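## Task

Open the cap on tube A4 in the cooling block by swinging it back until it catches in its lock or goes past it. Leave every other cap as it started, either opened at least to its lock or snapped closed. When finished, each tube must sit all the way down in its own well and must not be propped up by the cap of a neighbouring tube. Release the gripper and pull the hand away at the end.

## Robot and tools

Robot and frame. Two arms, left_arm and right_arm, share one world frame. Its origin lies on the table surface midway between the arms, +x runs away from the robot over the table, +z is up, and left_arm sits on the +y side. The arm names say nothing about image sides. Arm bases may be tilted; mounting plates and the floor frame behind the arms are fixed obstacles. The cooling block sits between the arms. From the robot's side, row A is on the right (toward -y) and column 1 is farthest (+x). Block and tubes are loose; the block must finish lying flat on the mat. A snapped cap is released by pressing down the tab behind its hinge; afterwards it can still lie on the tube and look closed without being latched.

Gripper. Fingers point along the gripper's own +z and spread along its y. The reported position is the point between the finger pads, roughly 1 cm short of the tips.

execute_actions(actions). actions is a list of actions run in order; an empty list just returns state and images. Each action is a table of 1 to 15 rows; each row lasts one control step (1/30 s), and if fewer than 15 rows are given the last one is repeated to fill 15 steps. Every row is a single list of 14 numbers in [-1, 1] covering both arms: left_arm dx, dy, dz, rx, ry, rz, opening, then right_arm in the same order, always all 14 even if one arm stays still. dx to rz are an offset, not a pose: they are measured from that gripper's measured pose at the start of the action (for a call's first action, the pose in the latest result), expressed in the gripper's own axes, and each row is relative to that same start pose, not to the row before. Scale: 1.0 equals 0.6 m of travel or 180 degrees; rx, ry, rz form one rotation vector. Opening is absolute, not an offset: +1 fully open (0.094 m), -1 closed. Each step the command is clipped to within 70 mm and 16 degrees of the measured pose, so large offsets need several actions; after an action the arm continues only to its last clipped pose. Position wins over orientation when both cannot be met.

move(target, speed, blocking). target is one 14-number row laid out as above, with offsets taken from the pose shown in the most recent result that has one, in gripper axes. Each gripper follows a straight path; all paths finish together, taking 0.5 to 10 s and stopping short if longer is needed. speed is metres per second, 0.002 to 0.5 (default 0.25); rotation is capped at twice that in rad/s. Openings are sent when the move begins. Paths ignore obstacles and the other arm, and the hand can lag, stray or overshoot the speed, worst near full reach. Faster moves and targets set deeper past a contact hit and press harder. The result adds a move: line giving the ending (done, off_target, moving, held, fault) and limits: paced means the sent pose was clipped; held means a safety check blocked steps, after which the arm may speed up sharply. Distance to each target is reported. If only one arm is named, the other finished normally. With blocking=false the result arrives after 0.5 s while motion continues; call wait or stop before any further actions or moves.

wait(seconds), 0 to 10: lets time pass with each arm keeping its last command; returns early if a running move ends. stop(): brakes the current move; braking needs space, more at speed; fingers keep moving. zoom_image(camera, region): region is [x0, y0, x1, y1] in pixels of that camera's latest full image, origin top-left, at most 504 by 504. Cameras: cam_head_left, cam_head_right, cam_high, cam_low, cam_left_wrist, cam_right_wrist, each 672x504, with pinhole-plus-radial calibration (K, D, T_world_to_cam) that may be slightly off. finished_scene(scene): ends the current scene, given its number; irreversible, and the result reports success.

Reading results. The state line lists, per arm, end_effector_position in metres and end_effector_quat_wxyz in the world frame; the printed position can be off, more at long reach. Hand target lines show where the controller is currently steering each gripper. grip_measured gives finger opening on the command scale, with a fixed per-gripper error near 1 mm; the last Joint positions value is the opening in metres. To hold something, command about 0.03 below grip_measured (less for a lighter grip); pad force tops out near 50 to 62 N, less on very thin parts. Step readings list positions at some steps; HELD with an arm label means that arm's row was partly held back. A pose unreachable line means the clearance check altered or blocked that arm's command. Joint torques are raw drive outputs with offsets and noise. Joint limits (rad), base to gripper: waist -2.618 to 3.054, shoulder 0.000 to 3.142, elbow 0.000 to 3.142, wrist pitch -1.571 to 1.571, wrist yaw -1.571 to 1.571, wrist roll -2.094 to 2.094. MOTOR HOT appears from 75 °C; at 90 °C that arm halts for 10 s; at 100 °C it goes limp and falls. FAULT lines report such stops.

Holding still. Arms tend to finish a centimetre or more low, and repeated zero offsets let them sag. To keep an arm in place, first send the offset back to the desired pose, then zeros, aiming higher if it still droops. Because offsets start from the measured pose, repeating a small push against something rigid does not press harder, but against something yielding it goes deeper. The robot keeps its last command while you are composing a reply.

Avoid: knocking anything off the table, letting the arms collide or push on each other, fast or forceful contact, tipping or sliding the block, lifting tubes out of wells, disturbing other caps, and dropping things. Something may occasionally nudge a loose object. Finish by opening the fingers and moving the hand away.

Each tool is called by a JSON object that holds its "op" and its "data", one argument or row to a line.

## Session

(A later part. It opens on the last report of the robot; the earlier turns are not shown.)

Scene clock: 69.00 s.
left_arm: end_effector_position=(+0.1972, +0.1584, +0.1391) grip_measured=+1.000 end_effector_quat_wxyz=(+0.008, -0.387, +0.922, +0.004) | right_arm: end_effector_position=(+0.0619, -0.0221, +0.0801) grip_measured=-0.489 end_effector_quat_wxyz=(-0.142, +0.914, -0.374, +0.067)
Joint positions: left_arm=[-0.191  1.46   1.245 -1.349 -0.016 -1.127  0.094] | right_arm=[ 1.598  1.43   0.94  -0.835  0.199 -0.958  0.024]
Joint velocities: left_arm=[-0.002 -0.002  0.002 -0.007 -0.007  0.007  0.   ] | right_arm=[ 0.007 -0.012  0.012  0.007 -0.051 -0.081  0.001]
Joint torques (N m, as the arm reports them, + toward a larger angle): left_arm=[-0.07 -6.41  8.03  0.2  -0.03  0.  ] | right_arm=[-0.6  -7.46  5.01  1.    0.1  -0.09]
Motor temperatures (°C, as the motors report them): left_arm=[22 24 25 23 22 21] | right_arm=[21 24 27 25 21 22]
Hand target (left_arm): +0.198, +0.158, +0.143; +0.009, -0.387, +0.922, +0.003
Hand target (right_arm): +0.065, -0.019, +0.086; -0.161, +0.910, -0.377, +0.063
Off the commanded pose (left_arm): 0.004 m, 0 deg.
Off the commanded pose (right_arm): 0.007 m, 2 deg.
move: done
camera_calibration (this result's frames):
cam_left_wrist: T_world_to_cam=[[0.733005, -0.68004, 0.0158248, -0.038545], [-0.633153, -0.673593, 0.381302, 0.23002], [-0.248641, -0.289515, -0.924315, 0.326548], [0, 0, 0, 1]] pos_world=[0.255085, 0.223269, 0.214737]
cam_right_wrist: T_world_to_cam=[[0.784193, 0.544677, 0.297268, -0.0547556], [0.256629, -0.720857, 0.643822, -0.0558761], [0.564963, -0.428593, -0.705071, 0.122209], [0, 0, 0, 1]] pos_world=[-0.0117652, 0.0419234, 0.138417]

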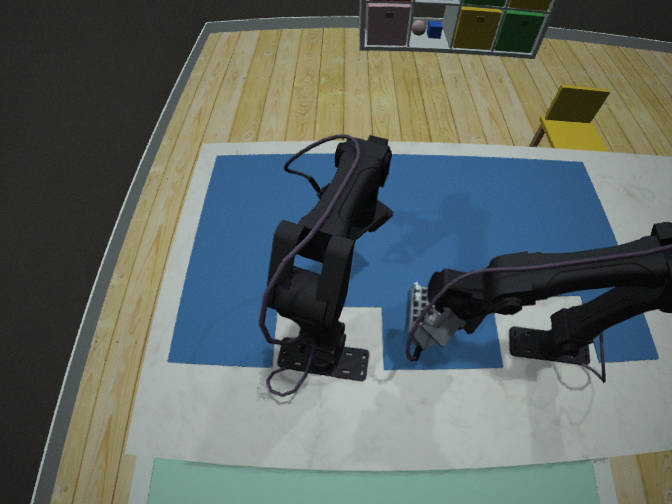

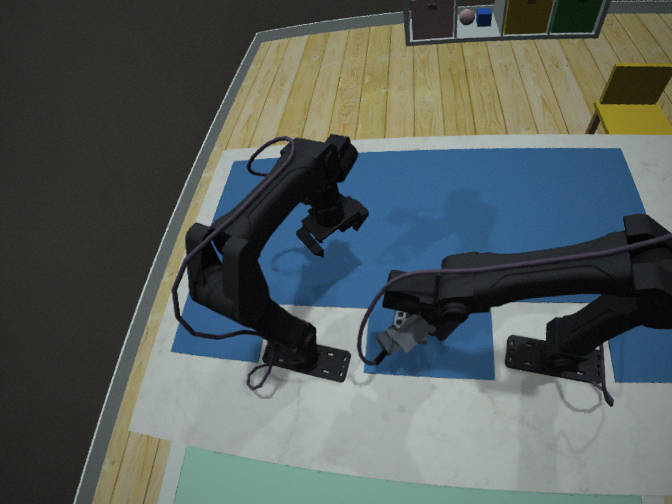

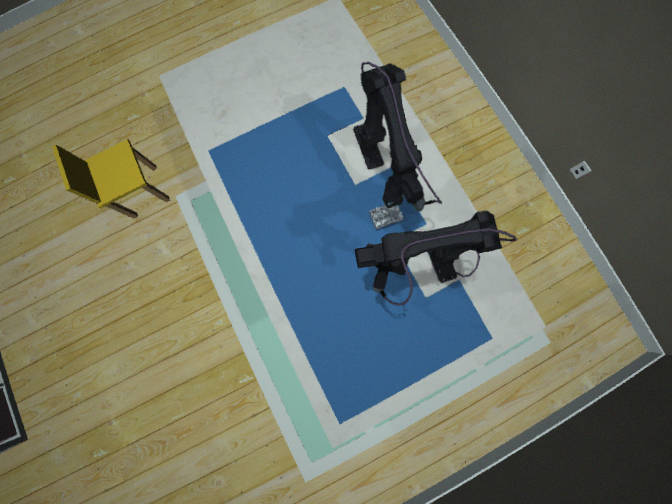

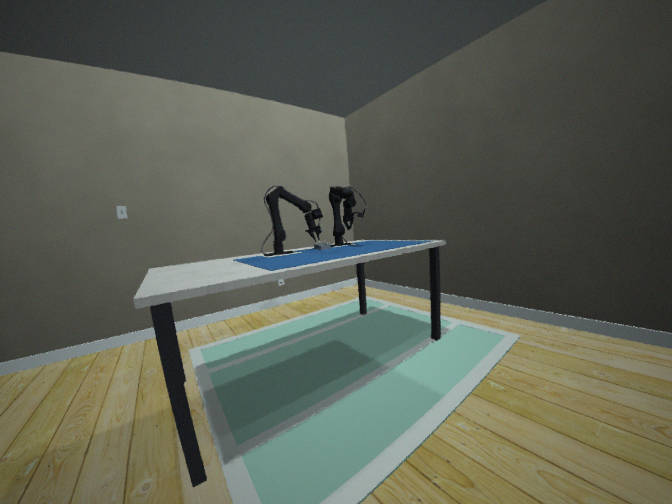

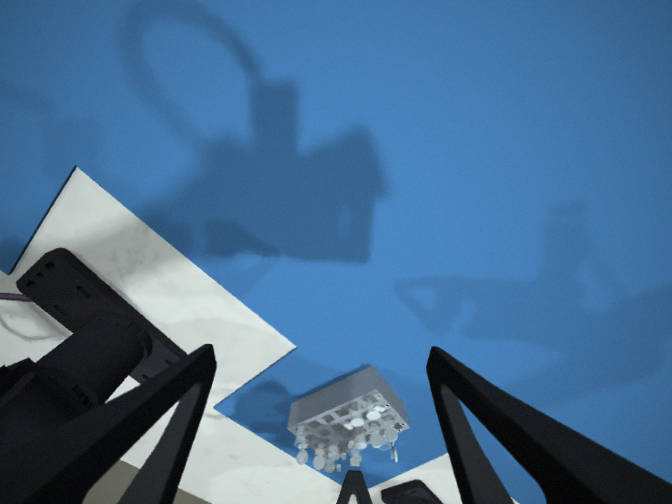

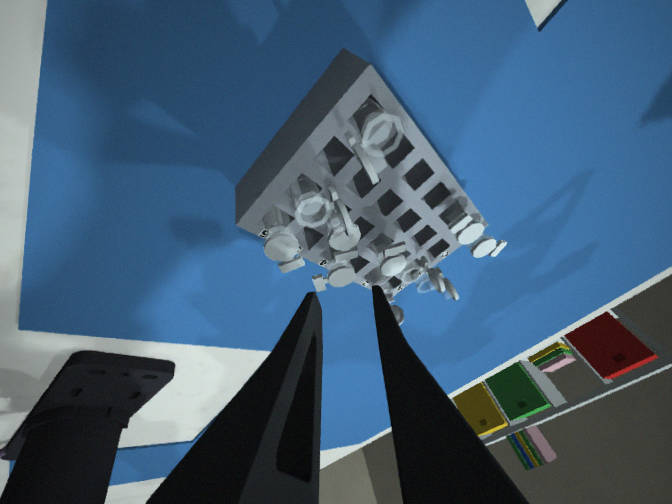

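{"op": "move", "data": {
  "target": [0, 0, -0.007, 0, 0, 0, 1.0, 0.0018, -0.0119, 0.0041, 0.0105, -0.0065, 0.004, -0.49],
  "speed": 0.02
}}

{"op": "zoom_image", "data": {
  "camera": "cam_right_wrist",
  "region": [270, 230, 410, 340]
}}

{"op": "zoom_image", "data": {
  "camera": "cam_left_wrist",
  "region": [300, 414, 420, 504]
}}

Scene clock: 74.03 s.
left_arm: end_effector_position=(+0.1967, +0.1586, +0.1391) grip_measured=+1.000 end_effector_quat_wxyz=(+0.007, -0.387, +0.922, +0.005) | right_arm: end_effector_position=(+0.0663, -0.0173, +0.0816) grip_measured=-0.489 end_effector_quat_wxyz=(-0.153, +0.912, -0.375, +0.066)
Joint positions: left_arm=[-0.191  1.46   1.245 -1.352 -0.016 -1.127  0.094] | right_arm=[ 1.586  1.43   0.94  -0.811  0.199 -0.969  0.024]
Joint velocities: left_arm=[-0.032 -0.022  0.007 -0.007  0.066  0.037  0.   ] | right_arm=[-0.027  0.002 -0.017 -0.022  0.007 -0.037 -0.   ]
Joint torques (N m, as the arm reports them, + toward a larger angle): left_arm=[-0.07 -6.39  8.02  0.21 -0.03  0.  ] | right_arm=[-0.62 -6.36  4.16  1.04  0.08 -0.05]
Motor temperatures (°C, as the motors report them): left_arm=[22 24 25 23 22 21] | right_arm=[21 24 27 25 21 22]
Hand target (left_arm): +0.197, +0.158, +0.143; +0.008, -0.387, +0.922, +0.004
Hand target (right_arm): +0.068, -0.018, +0.080; -0.161, +0.910, -0.377, +0.064
Off the commanded pose (left_arm): 0.004 m, 0 deg.
Off the commanded pose (right_arm): 0.002 m, 1 deg.
move: done
camera_calibration (this result's frames):
cam_left_wrist: T_world_to_cam=[[0.733037, -0.680051, 0.0137301, -0.0377374], [-0.632327, -0.673878, 0.382166, 0.229569], [-0.25064, -0.288823, -0.923992, 0.326704], [0, 0, 0, 1]] pos_world=[0.254711, 0.223398, 0.214657]
cam_right_wrist: T_world_to_cam=[[0.783732, 0.536124, 0.313585, -0.0626926], [0.251097, -0.735284, 0.629529, -0.0532582], [0.56808, -0.414642, -0.710885, 0.12336], [0, 0, 0, 1]] pos_world=[-0.00757126, 0.0456013, 0.140882]

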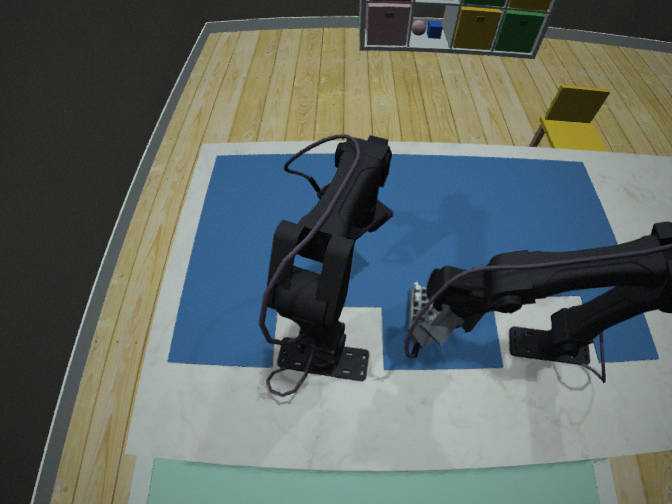

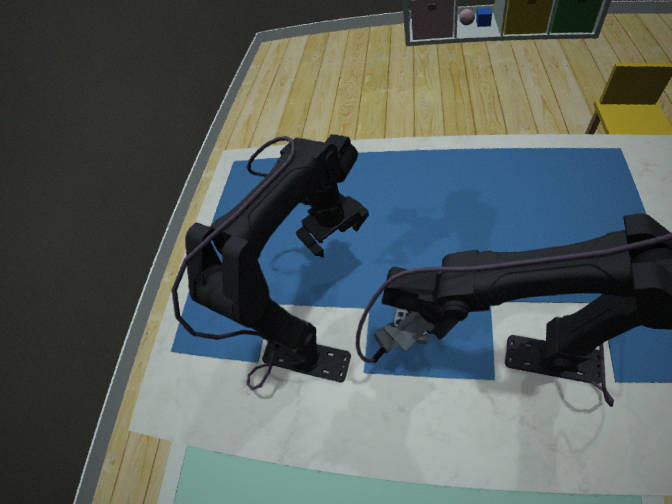

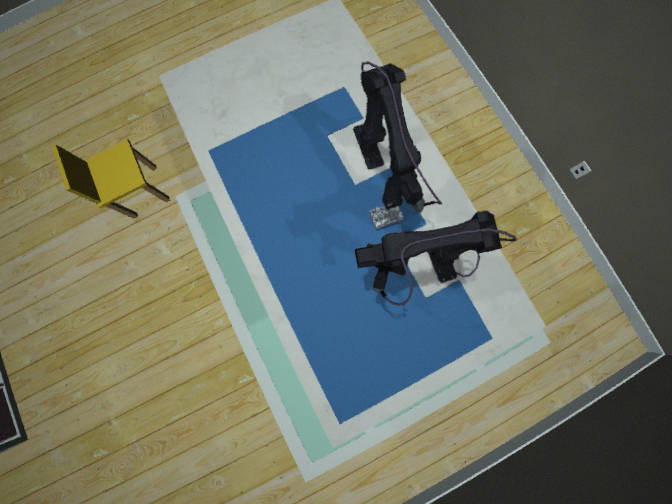

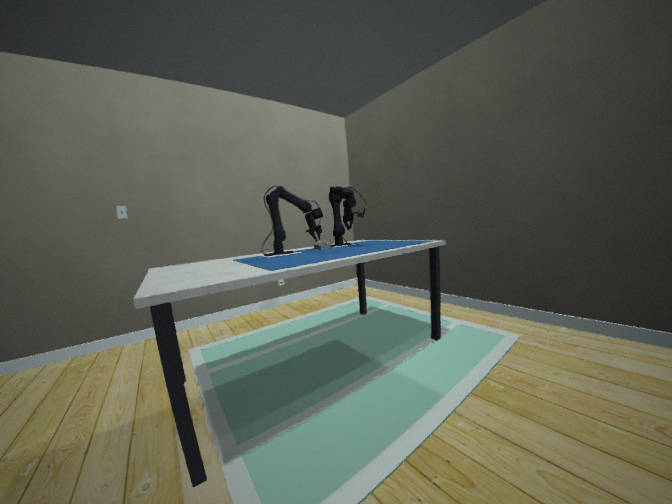

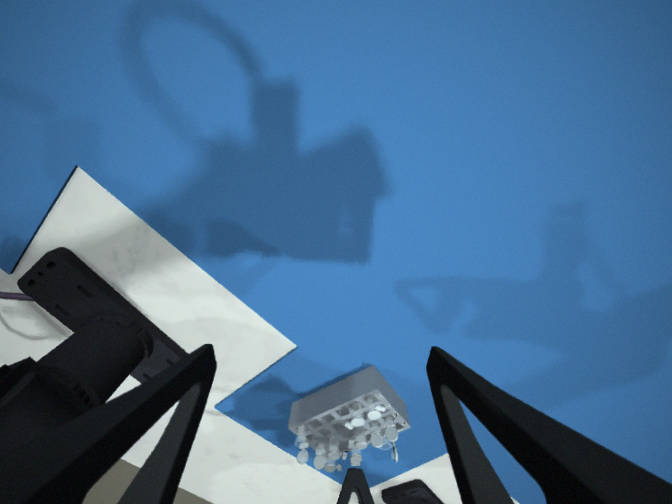

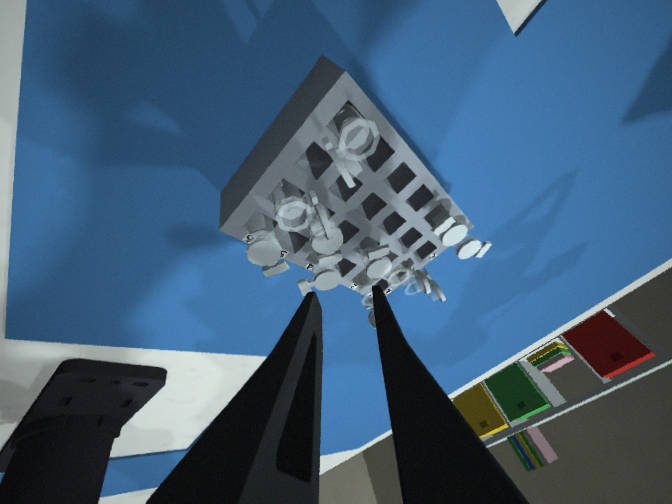

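Region (270, 230, 410, 340) of cam_right_wrist's 672x504 image, scaled by 3.600, with more detail than that image has; it fills the top 396 rows of this view, and the rest is white.

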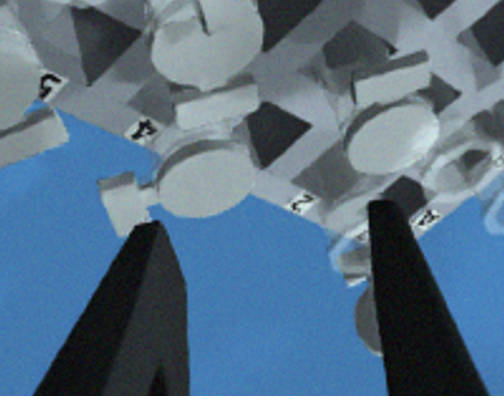

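Region (300, 414, 420, 504) of cam_left_wrist's 672x504 image, scaled by 4.200, with more detail than that image has; it fills the top 378 rows of this view, and the rest is white.

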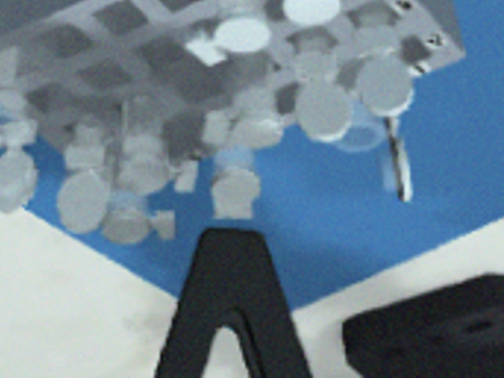

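{"op": "execute_actions", "data": {
  "actions": [
    [[0,0,-0.007,0,0,0,1,0.0023,-0.0003,0.0040,0.0044,-0.0034,0.0024,-0.50],[0,0,-0.007,0,0,0,1,0.0025,0.0002,0.0050,0.0044,-0.0034,0.0024,-0.505],[0,0,-0.007,0,0,0,1,0.0026,0.0007,0.0059,0.0044,-0.0034,0.0024,-0.51],[0,0,-0.007,0,0,0,1,0.0027,0.0012,0.0068,0.0044,-0.0034,0.0024,-0.515],[0,0,-0.007,0,0,0,1,0.0029,0.0017,0.0078,0.0044,-0.0034,0.0024,-0.52],[0,0,-0.007,0,0,0,1,0.0030,0.0022,0.0087,0.0044,-0.0034,0.0024,-0.525],[0,0,-0.007,0,0,0,1,0.0031,0.0027,0.0096,0.0044,-0.0034,0.0024,-0.53],[0,0,-0.007,0,0,0,1,0.00325,0.0032,0.01055,0.0044,-0.0034,0.0024,-0.532]]
  ]
}}

{"op": "wait", "data": {
  "seconds": 0.5
}}

{"op": "zoom_image", "data": {
  "camera": "cam_right_wrist",
  "region": [270, 230, 410, 340]
}}

{"op": "zoom_image", "data": {
  "camera": "cam_left_wrist",
  "region": [300, 414, 420, 504]
}}

Scene clock: 83.63 s.
left_arm: end_effector_position=(+0.1961, +0.1588, +0.1391) grip_measured=+1.000 end_effector_quat_wxyz=(+0.006, -0.387, +0.922, +0.005) | right_arm: end_effector_position=(+0.0655, -0.0224, +0.0729) grip_measured=-0.530 end_effector_quat_wxyz=(-0.147, +0.913, -0.375, +0.068)
Joint positions: left_arm=[-0.191  1.46   1.245 -1.354 -0.016 -1.127  0.094] | right_arm=[ 1.586  1.43   0.908 -0.791  0.199 -0.969  0.022]
Joint velocities: left_arm=[-0.002 -0.007 -0.007  0.022 -0.007 -0.037  0.   ] | right_arm=[-0.002 -0.012  0.007  0.022 -0.037  0.051  0.002]
Joint torques (N m, as the arm reports them, + toward a larger angle): left_arm=[-0.06 -6.4   8.01  0.19 -0.03  0.  ] | right_arm=[-0.59 -6.29  5.09  1.03  0.08 -0.06]
Motor temperatures (°C, as the motors report them): left_arm=[22 24 25 23 22 21] | right_arm=[21 24 26 25 21 22]
Hand target (left_arm): +0.197, +0.159, +0.143; +0.007, -0.387, +0.922, +0.004
Hand target (right_arm): +0.068, -0.019, +0.075; -0.161, +0.910, -0.377, +0.064
Off the commanded pose (left_arm): 0.004 m, 0 deg.
Off the commanded pose (right_arm): 0.005 m, 2 deg.
Step readings (end_effector_position):
0: left_arm (+0.1966, +0.1586, +0.1391) | right_arm (+0.0659, -0.0199, +0.0781)
1: left_arm (+0.1966, +0.1586, +0.1391) | right_arm (+0.0659, -0.0199, +0.0781)
2: left_arm (+0.1965, +0.1587, +0.1391) | right_arm (+0.0659, -0.0199, +0.0781)
4: left_arm (+0.1963, +0.1587, +0.1391) | right_arm (+0.0659, -0.0195, +0.0782)
8: left_arm (+0.1961, +0.1588, +0.1391) | right_arm (+0.0658, -0.0207, +0.0753)
15: end_effector_position above
camera_calibration (this result's frames):
cam_left_wrist: T_world_to_cam=[[0.733064, -0.68006, 0.0116354, -0.0369292], [-0.631499, -0.674165, 0.383028, 0.229118], [-0.252638, -0.288132, -0.923664, 0.326858], [0, 0, 0, 1]] pos_world=[0.254336, 0.223528, 0.214578]
cam_right_wrist: T_world_to_cam=[[0.783879, 0.540597, 0.305433, -0.0559571], [0.252722, -0.7271, 0.638324, -0.0518828], [0.567156, -0.423179, -0.706579, 0.115073], [0, 0, 0, 1]] pos_world=[-0.00828903, 0.0412228, 0.131518]

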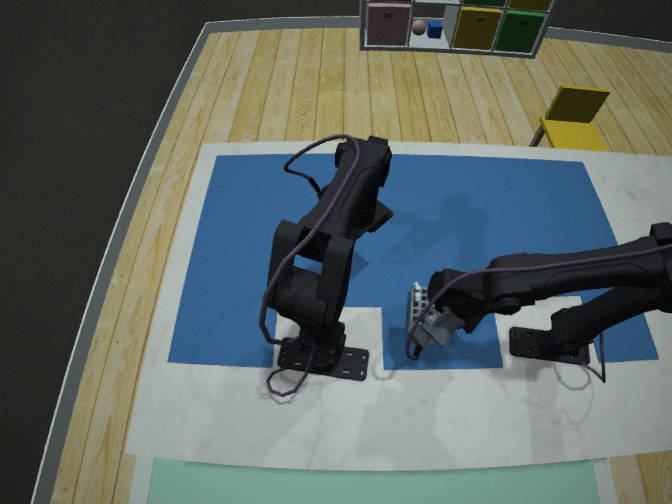

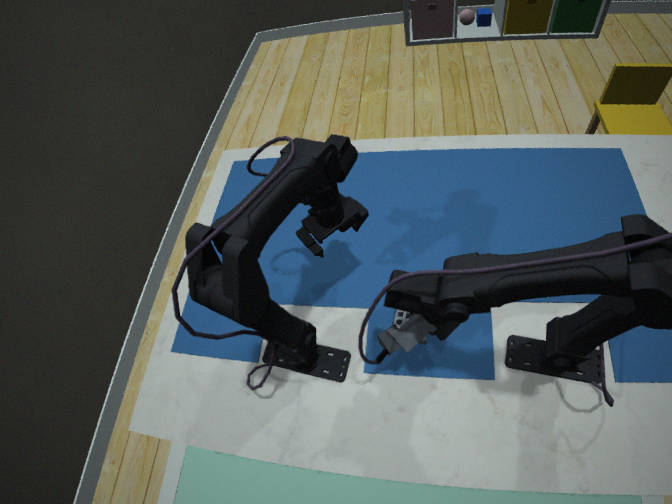

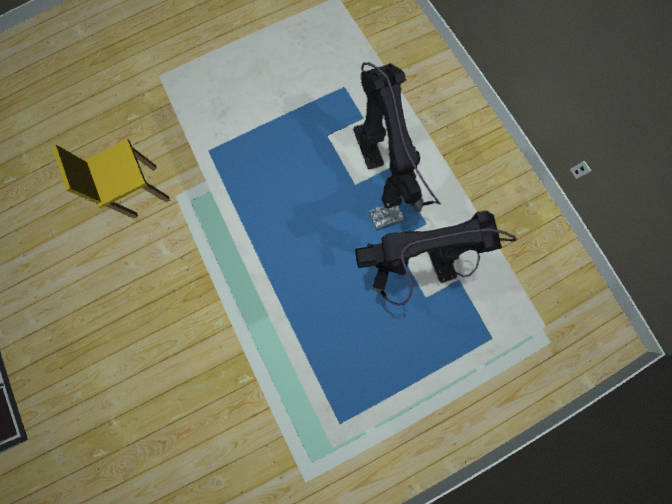

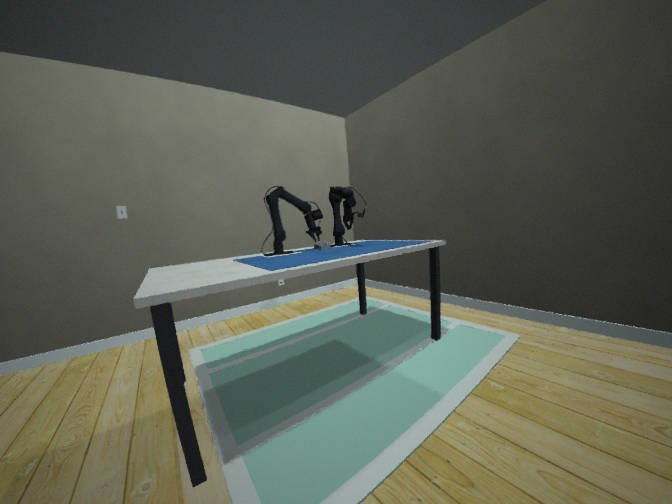

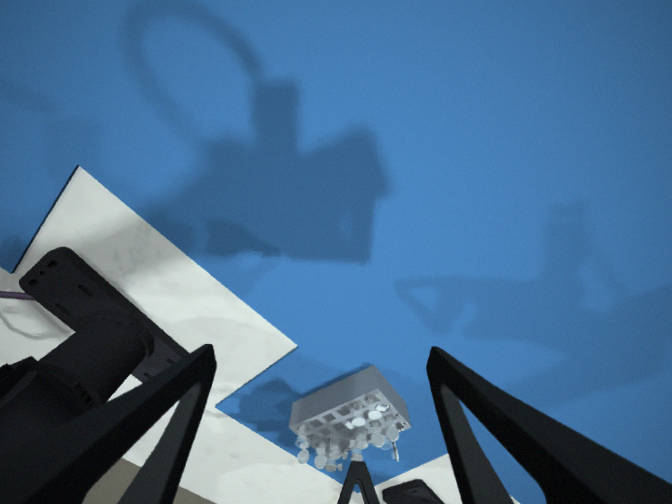

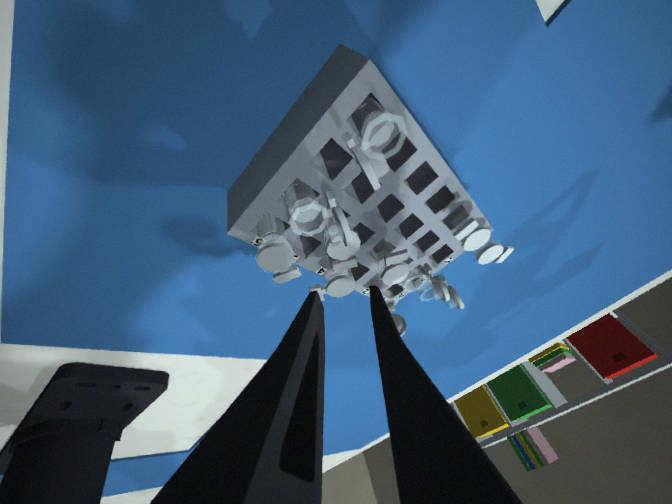

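Scene clock: 84.13 s.
left_arm: end_effector_position=(+0.1960, +0.1588, +0.1391) grip_measured=+1.000 end_effector_quat_wxyz=(+0.006, -0.387, +0.922, +0.005) | right_arm: end_effector_position=(+0.0656, -0.0218, +0.0731) grip_measured=-0.530 end_effector_quat_wxyz=(-0.148, +0.913, -0.375, +0.067)
Joint positions: left_arm=[-0.191  1.46   1.245 -1.354 -0.016 -1.127  0.094] | right_arm=[ 1.586  1.43   0.908 -0.788  0.199 -0.969  0.022]
Joint velocities: left_arm=[-0.002 -0.007 -0.007 -0.022  0.007  0.022  0.   ] | right_arm=[-0.002 -0.007 -0.002 -0.007 -0.051  0.051 -0.   ]
Joint torques (N m, as the arm reports them, + toward a larger angle): left_arm=[-0.08 -6.4   8.02  0.19 -0.04  0.  ] | right_arm=[-0.62 -6.25  5.08  1.04  0.08 -0.05]
Motor temperatures (°C, as the motors report them): left_arm=[22 24 25 23 22 21] | right_arm=[21 24 26 25 21 22]
Hand target (left_arm): +0.197, +0.159, +0.143; +0.007, -0.387, +0.922, +0.005
Hand target (right_arm): +0.068, -0.019, +0.075; -0.161, +0.910, -0.377, +0.064
Off the commanded pose (left_arm): 0.004 m, 0 deg.
Off the commanded pose (right_arm): 0.004 m, 2 deg.
wait: 0.50 s; at rest by 0.17 s
camera_calibration (this result's frames):
cam_left_wrist: T_world_to_cam=[[0.733068, -0.680062, 0.0112862, -0.0367945], [-0.631361, -0.674213, 0.383171, 0.229043], [-0.252971, -0.288016, -0.923608, 0.326884], [0, 0, 0, 1]] pos_world=[0.254274, 0.223549, 0.214565]
cam_right_wrist: T_world_to_cam=[[0.783755, 0.539789, 0.307175, -0.0565579], [0.252465, -0.728783, 0.636504, -0.0514455], [0.567441, -0.421312, -0.707465, 0.115489], [0, 0, 0, 1]] pos_world=[-0.00821716, 0.0416935, 0.131823]

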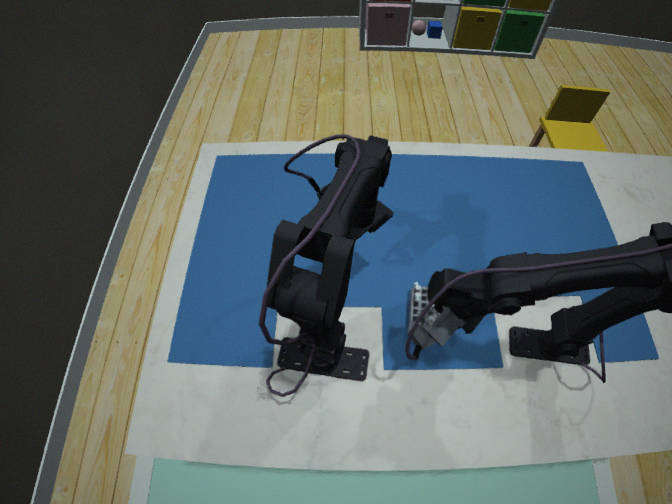

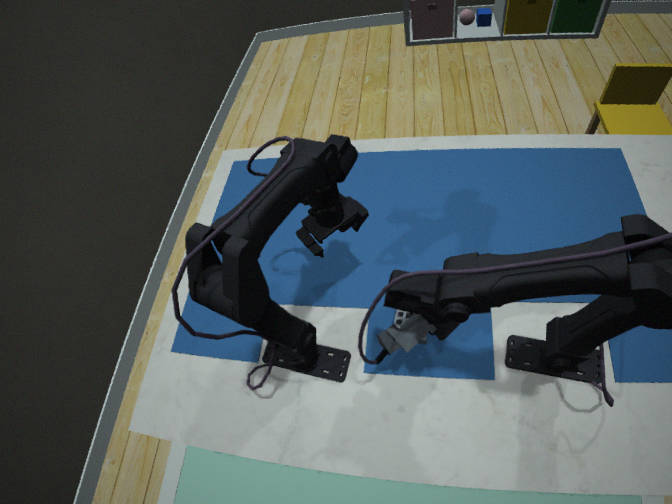

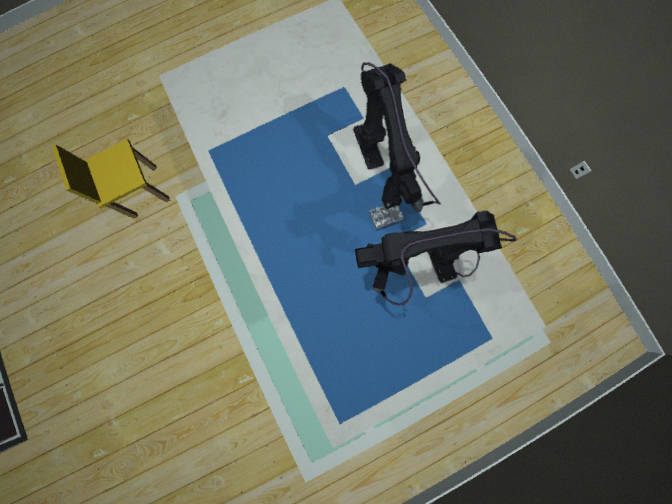

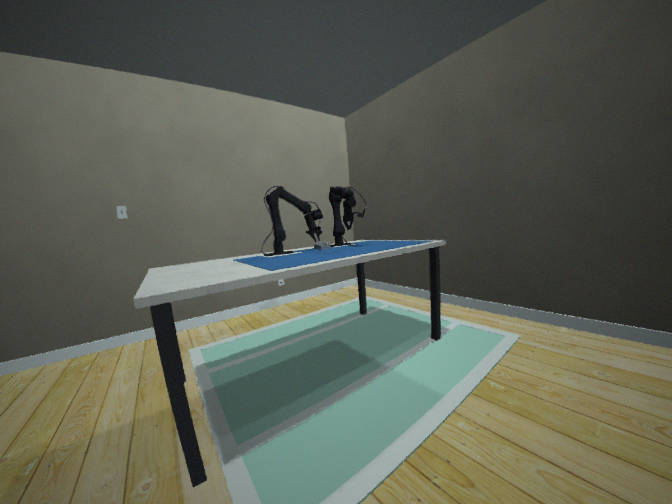

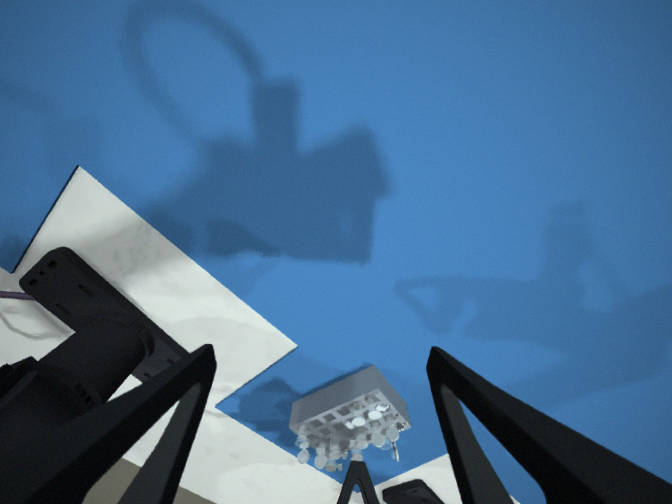

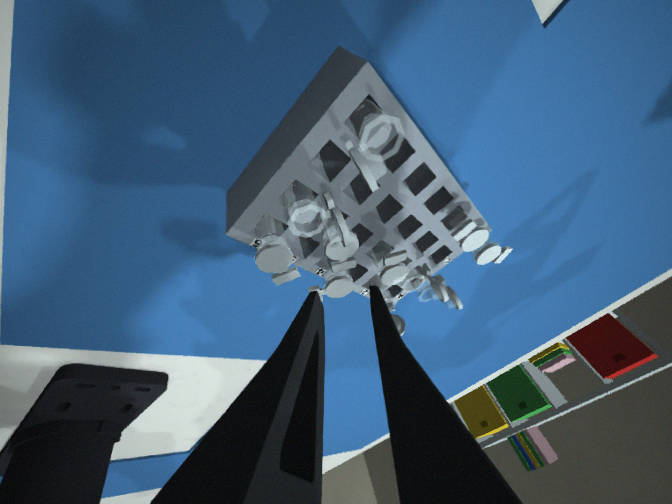

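Region (270, 230, 410, 340) of cam_right_wrist's 672x504 image, scaled by 3.600, with more detail than that image has; it fills the top 396 rows of this view, and the rest is white.

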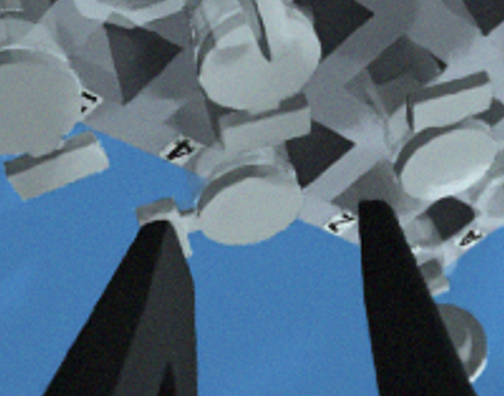

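Region (300, 414, 420, 504) of cam_left_wrist's 672x504 image, scaled by 4.200, with more detail than that image has; it fills the top 378 rows of this view, and the rest is white.

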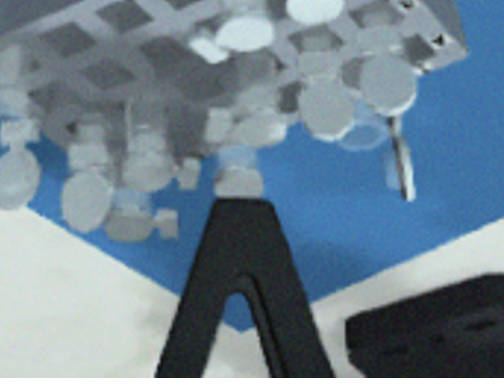

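{"op": "execute_actions", "data": {
  "actions": [
    [[0,0,-0.007,0,0,0,1,-0.0019,-0.0084,-0.0009,0.0076,-0.0057,0.0032,-0.532],[0,0,-0.007,0,0,0,1,-0.0019,-0.0080,0.0002,0.0078,-0.0059,0.0033,-0.532],[0,0,-0.007,0,0,0,1,-0.0019,-0.0077,0.0013,0.0081,-0.0060,0.0033,-0.532],[0,0,-0.007,0,0,0,1,-0.0020,-0.0073,0.0024,0.0083,-0.0062,0.0034,-0.532],[0,0,-0.007,0,0,0,1,-0.0020,-0.0069,0.0035,0.0086,-0.0064,0.0034,-0.532],[0,0,-0.007,0,0,0,1,-0.0020,-0.0066,0.0046,0.0088,-0.0066,0.0035,-0.532],[0,0,-0.007,0,0,0,1,-0.0020,-0.0062,0.0058,0.0091,-0.0067,0.0036,-0.532],[0,0,-0.007,0,0,0,1,-0.0020,-0.0058,0.0069,0.0093,-0.0069,0.0036,-0.532],[0,0,-0.007,0,0,0,1,-0.0021,-0.0054,0.0080,0.0096,-0.0071,0.0037,-0.532],[0,0,-0.007,0,0,0,1,-0.0021,-0.0051,0.0091,0.0098,-0.0072,0.0037,-0.532],[0,0,-0.007,0,0,0,1,-0.0021,-0.0047,0.0102,0.01006,-0.0074,0.0038,-0.532]]
  ]
}}

{"op": "wait", "data": {
  "seconds": 0.4
}}

{"op": "zoom_image", "data": {
  "camera": "cam_right_wrist",
  "region": [270, 230, 410, 340]
}}

Scene clock: 93.43 s.
left_arm: end_effector_position=(+0.1955, +0.1590, +0.1391) grip_measured=+1.000 end_effector_quat_wxyz=(+0.005, -0.387, +0.922, +0.006) | right_arm: end_effector_position=(+0.0660, -0.0188, +0.0715) grip_measured=-0.531 end_effector_quat_wxyz=(-0.156, +0.912, -0.375, +0.066)
Joint positions: left_arm=[-0.191  1.46   1.245 -1.357 -0.016 -1.127  0.094] | right_arm=[ 1.586  1.43   0.897 -0.762  0.199 -0.97   0.022]
Joint velocities: left_arm=[-0.002 -0.012  0.012  0.022  0.007 -0.095  0.   ] | right_arm=[-0.012 -0.002  0.002 -0.037 -0.037  0.022 -0.001]
Joint torques (N m, as the arm reports them, + toward a larger angle): left_arm=[-0.07 -6.39  8.03  0.2  -0.04  0.  ] | right_arm=[-0.62 -5.97  3.55  1.2   0.07 -0.05]
Motor temperatures (°C, as the motors report them): left_arm=[22 24 26 23 22 21] | right_arm=[21 24 26 25 21 22]
Hand target (left_arm): +0.196, +0.159, +0.143; +0.006, -0.387, +0.922, +0.005
Hand target (right_arm): +0.068, -0.018, +0.068; -0.166, +0.909, -0.377, +0.062
Off the commanded pose (left_arm): 0.004 m, 0 deg.
Off the commanded pose (right_arm): 0.004 m, 1 deg.
Step readings (end_effector_position):
0: left_arm (+0.1960, +0.1588, +0.1391) | right_arm (+0.0656, -0.0218, +0.0731)
1: left_arm (+0.1960, +0.1588, +0.1391) | right_arm (+0.0656, -0.0217, +0.0731)
2: left_arm (+0.1960, +0.1589, +0.1391) | right_arm (+0.0656, -0.0215, +0.0732)
4: left_arm (+0.1958, +0.1589, +0.1391) | right_arm (+0.0658, -0.0207, +0.0734)
8: left_arm (+0.1956, +0.1590, +0.1391) | right_arm (+0.0659, -0.0198, +0.0716)
15: end_effector_position above
camera_calibration (this result's frames):
cam_left_wrist: T_world_to_cam=[[0.73309, -0.680069, 0.0091914, -0.0359855], [-0.630532, -0.6745, 0.384031, 0.228593], [-0.254968, -0.287325, -0.923275, 0.327036], [0, 0, 0, 1]] pos_world=[0.253899, 0.223679, 0.214488]
cam_right_wrist: T_world_to_cam=[[0.782558, 0.535461, 0.317623, -0.0588037], [0.251359, -0.738484, 0.625668, -0.0477323], [0.569581, -0.409784, -0.712499, 0.11583], [0, 0, 0, 1]] pos_world=[-0.00795943, 0.043703, 0.131071]

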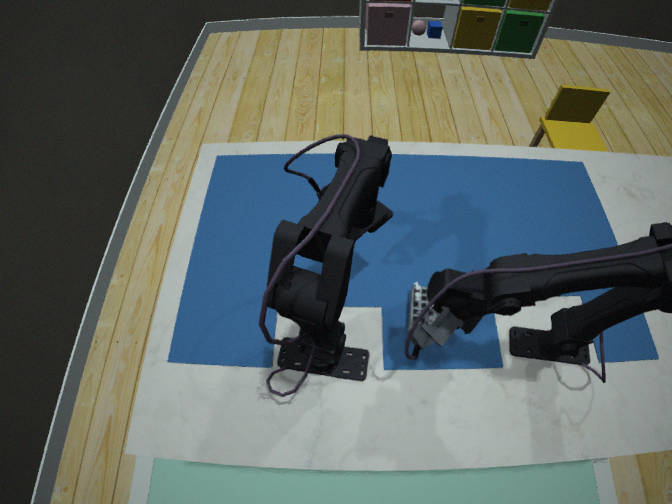

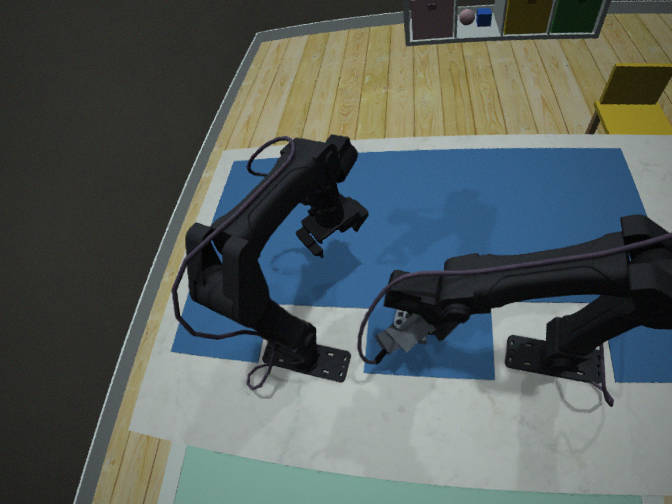

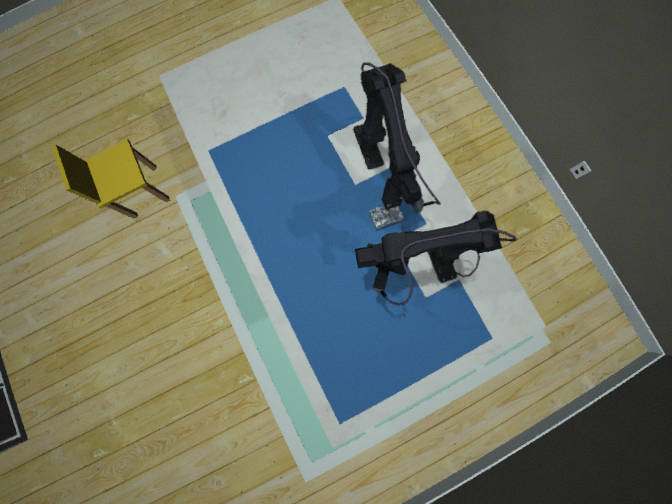

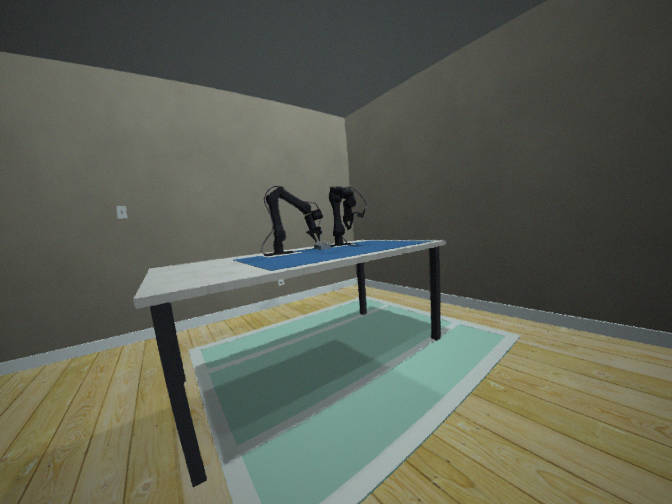

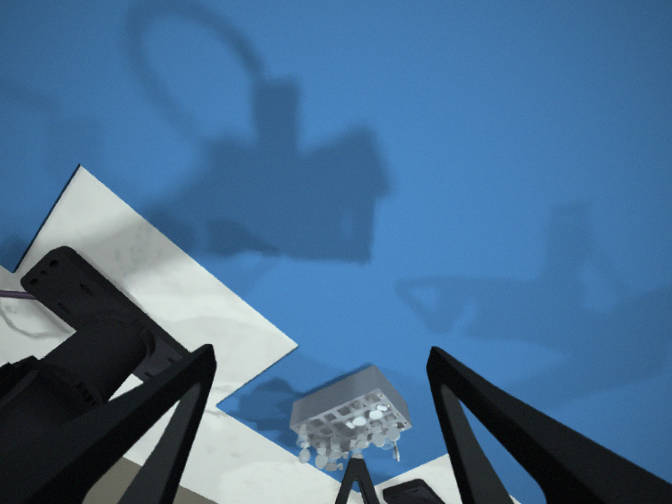

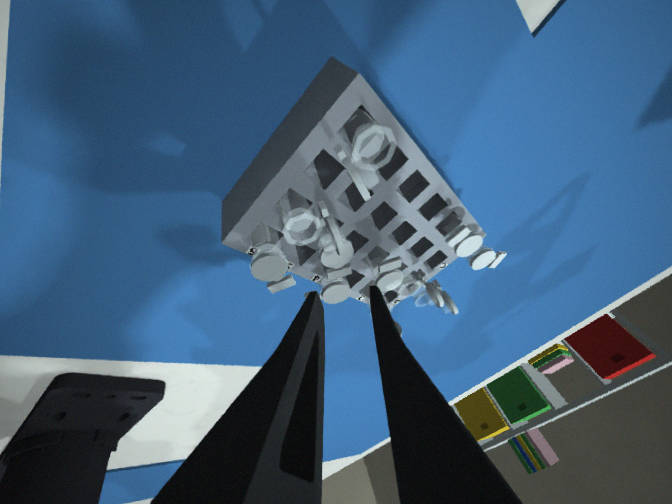

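Scene clock: 93.83 s.
left_arm: end_effector_position=(+0.1955, +0.1590, +0.1391) grip_measured=+1.000 end_effector_quat_wxyz=(+0.005, -0.387, +0.922, +0.006) | right_arm: end_effector_position=(+0.0660, -0.0188, +0.0715) grip_measured=-0.531 end_effector_quat_wxyz=(-0.156, +0.912, -0.375, +0.066)
Joint positions: left_arm=[-0.191  1.46   1.245 -1.357 -0.016 -1.127  0.094] | right_arm=[ 1.586  1.43   0.897 -0.762  0.199 -0.97   0.022]
Joint velocities: left_arm=[-0.002 -0.002 -0.002 -0.037  0.037 -0.022  0.   ] | right_arm=[ 0.012 -0.017 -0.002  0.007 -0.051 -0.007  0.   ]
Joint torques (N m, as the arm reports them, + toward a larger angle): left_arm=[-0.08 -6.38  8.02  0.19 -0.04  0.  ] | right_arm=[-0.59 -6.1   3.59  1.23  0.09 -0.05]
Motor temperatures (°C, as the motors report them): left_arm=[22 24 26 23 22 21] | right_arm=[21 24 26 25 21 22]
Hand target (left_arm): +0.196, +0.159, +0.143; +0.006, -0.387, +0.922, +0.005
Hand target (right_arm): +0.068, -0.018, +0.068; -0.166, +0.909, -0.377, +0.062
Off the commanded pose (left_arm): 0.004 m, 0 deg.
Off the commanded pose (right_arm): 0.004 m, 1 deg.
wait: 0.40 s; at rest by 0.17 s
camera_calibration (this result's frames):
cam_left_wrist: T_world_to_cam=[[0.73309, -0.680069, 0.0091914, -0.0359855], [-0.630532, -0.6745, 0.384031, 0.228593], [-0.254968, -0.287325, -0.923275, 0.327036], [0, 0, 0, 1]] pos_world=[0.253899, 0.223679, 0.214488]
cam_right_wrist: T_world_to_cam=[[0.782558, 0.535461, 0.317623, -0.0588037], [0.251359, -0.738484, 0.625668, -0.0477323], [0.569581, -0.409784, -0.712499, 0.11583], [0, 0, 0, 1]] pos_world=[-0.00795943, 0.043703, 0.131071]

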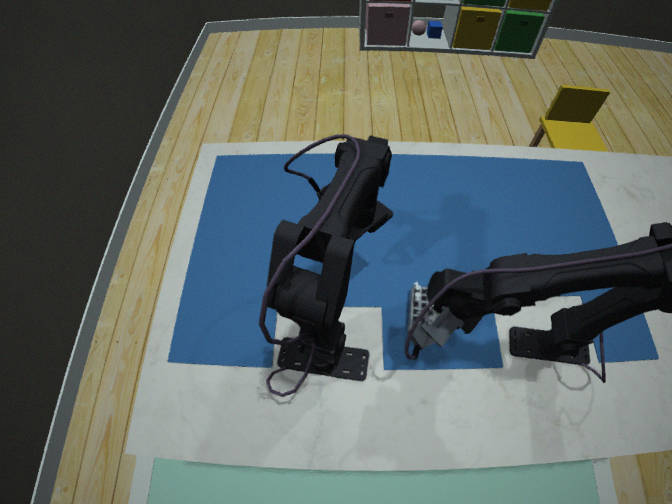

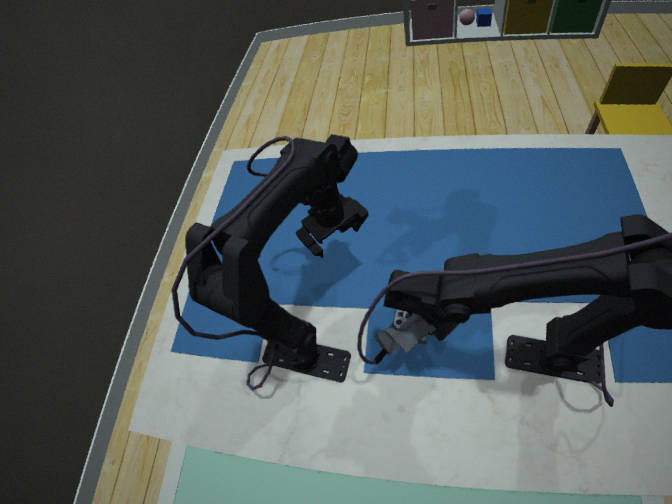

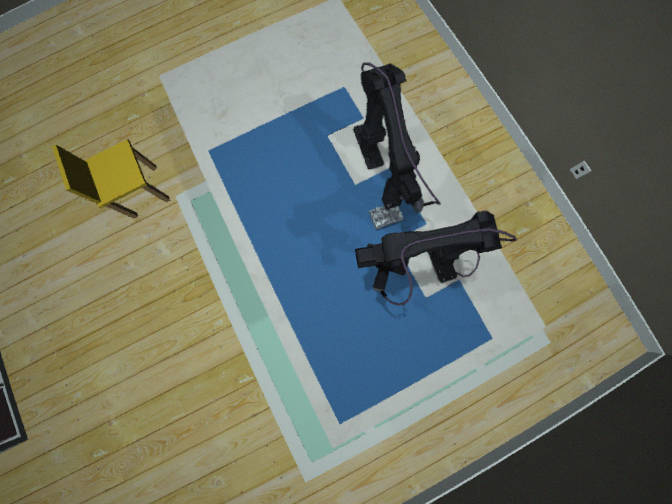

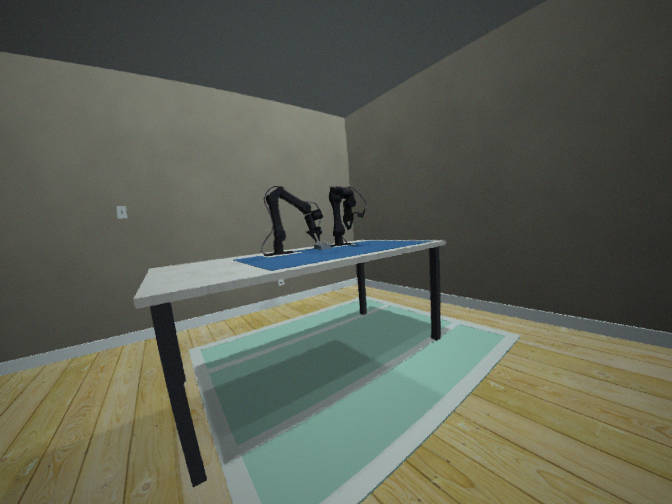

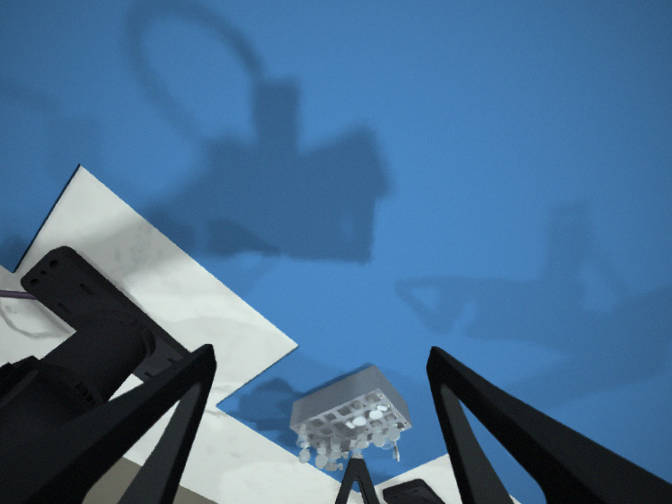

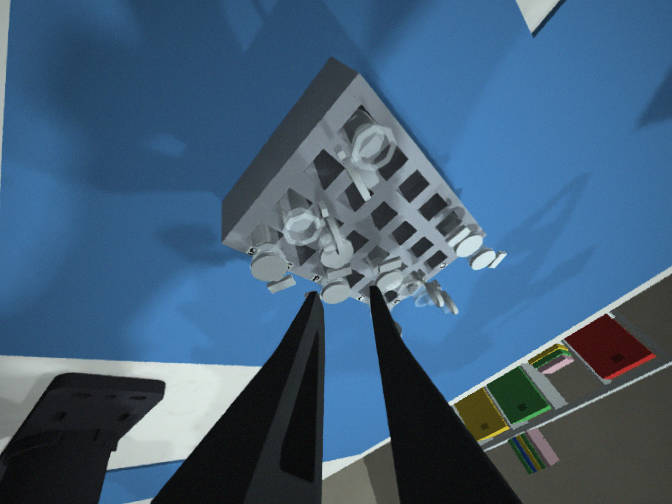

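Region (270, 230, 410, 340) of cam_right_wrist's 672x504 image, scaled by 3.600, with more detail than that image has; it fills the top 396 rows of this view, and the rest is white.

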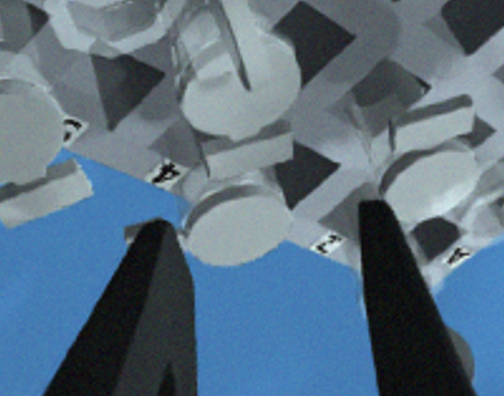

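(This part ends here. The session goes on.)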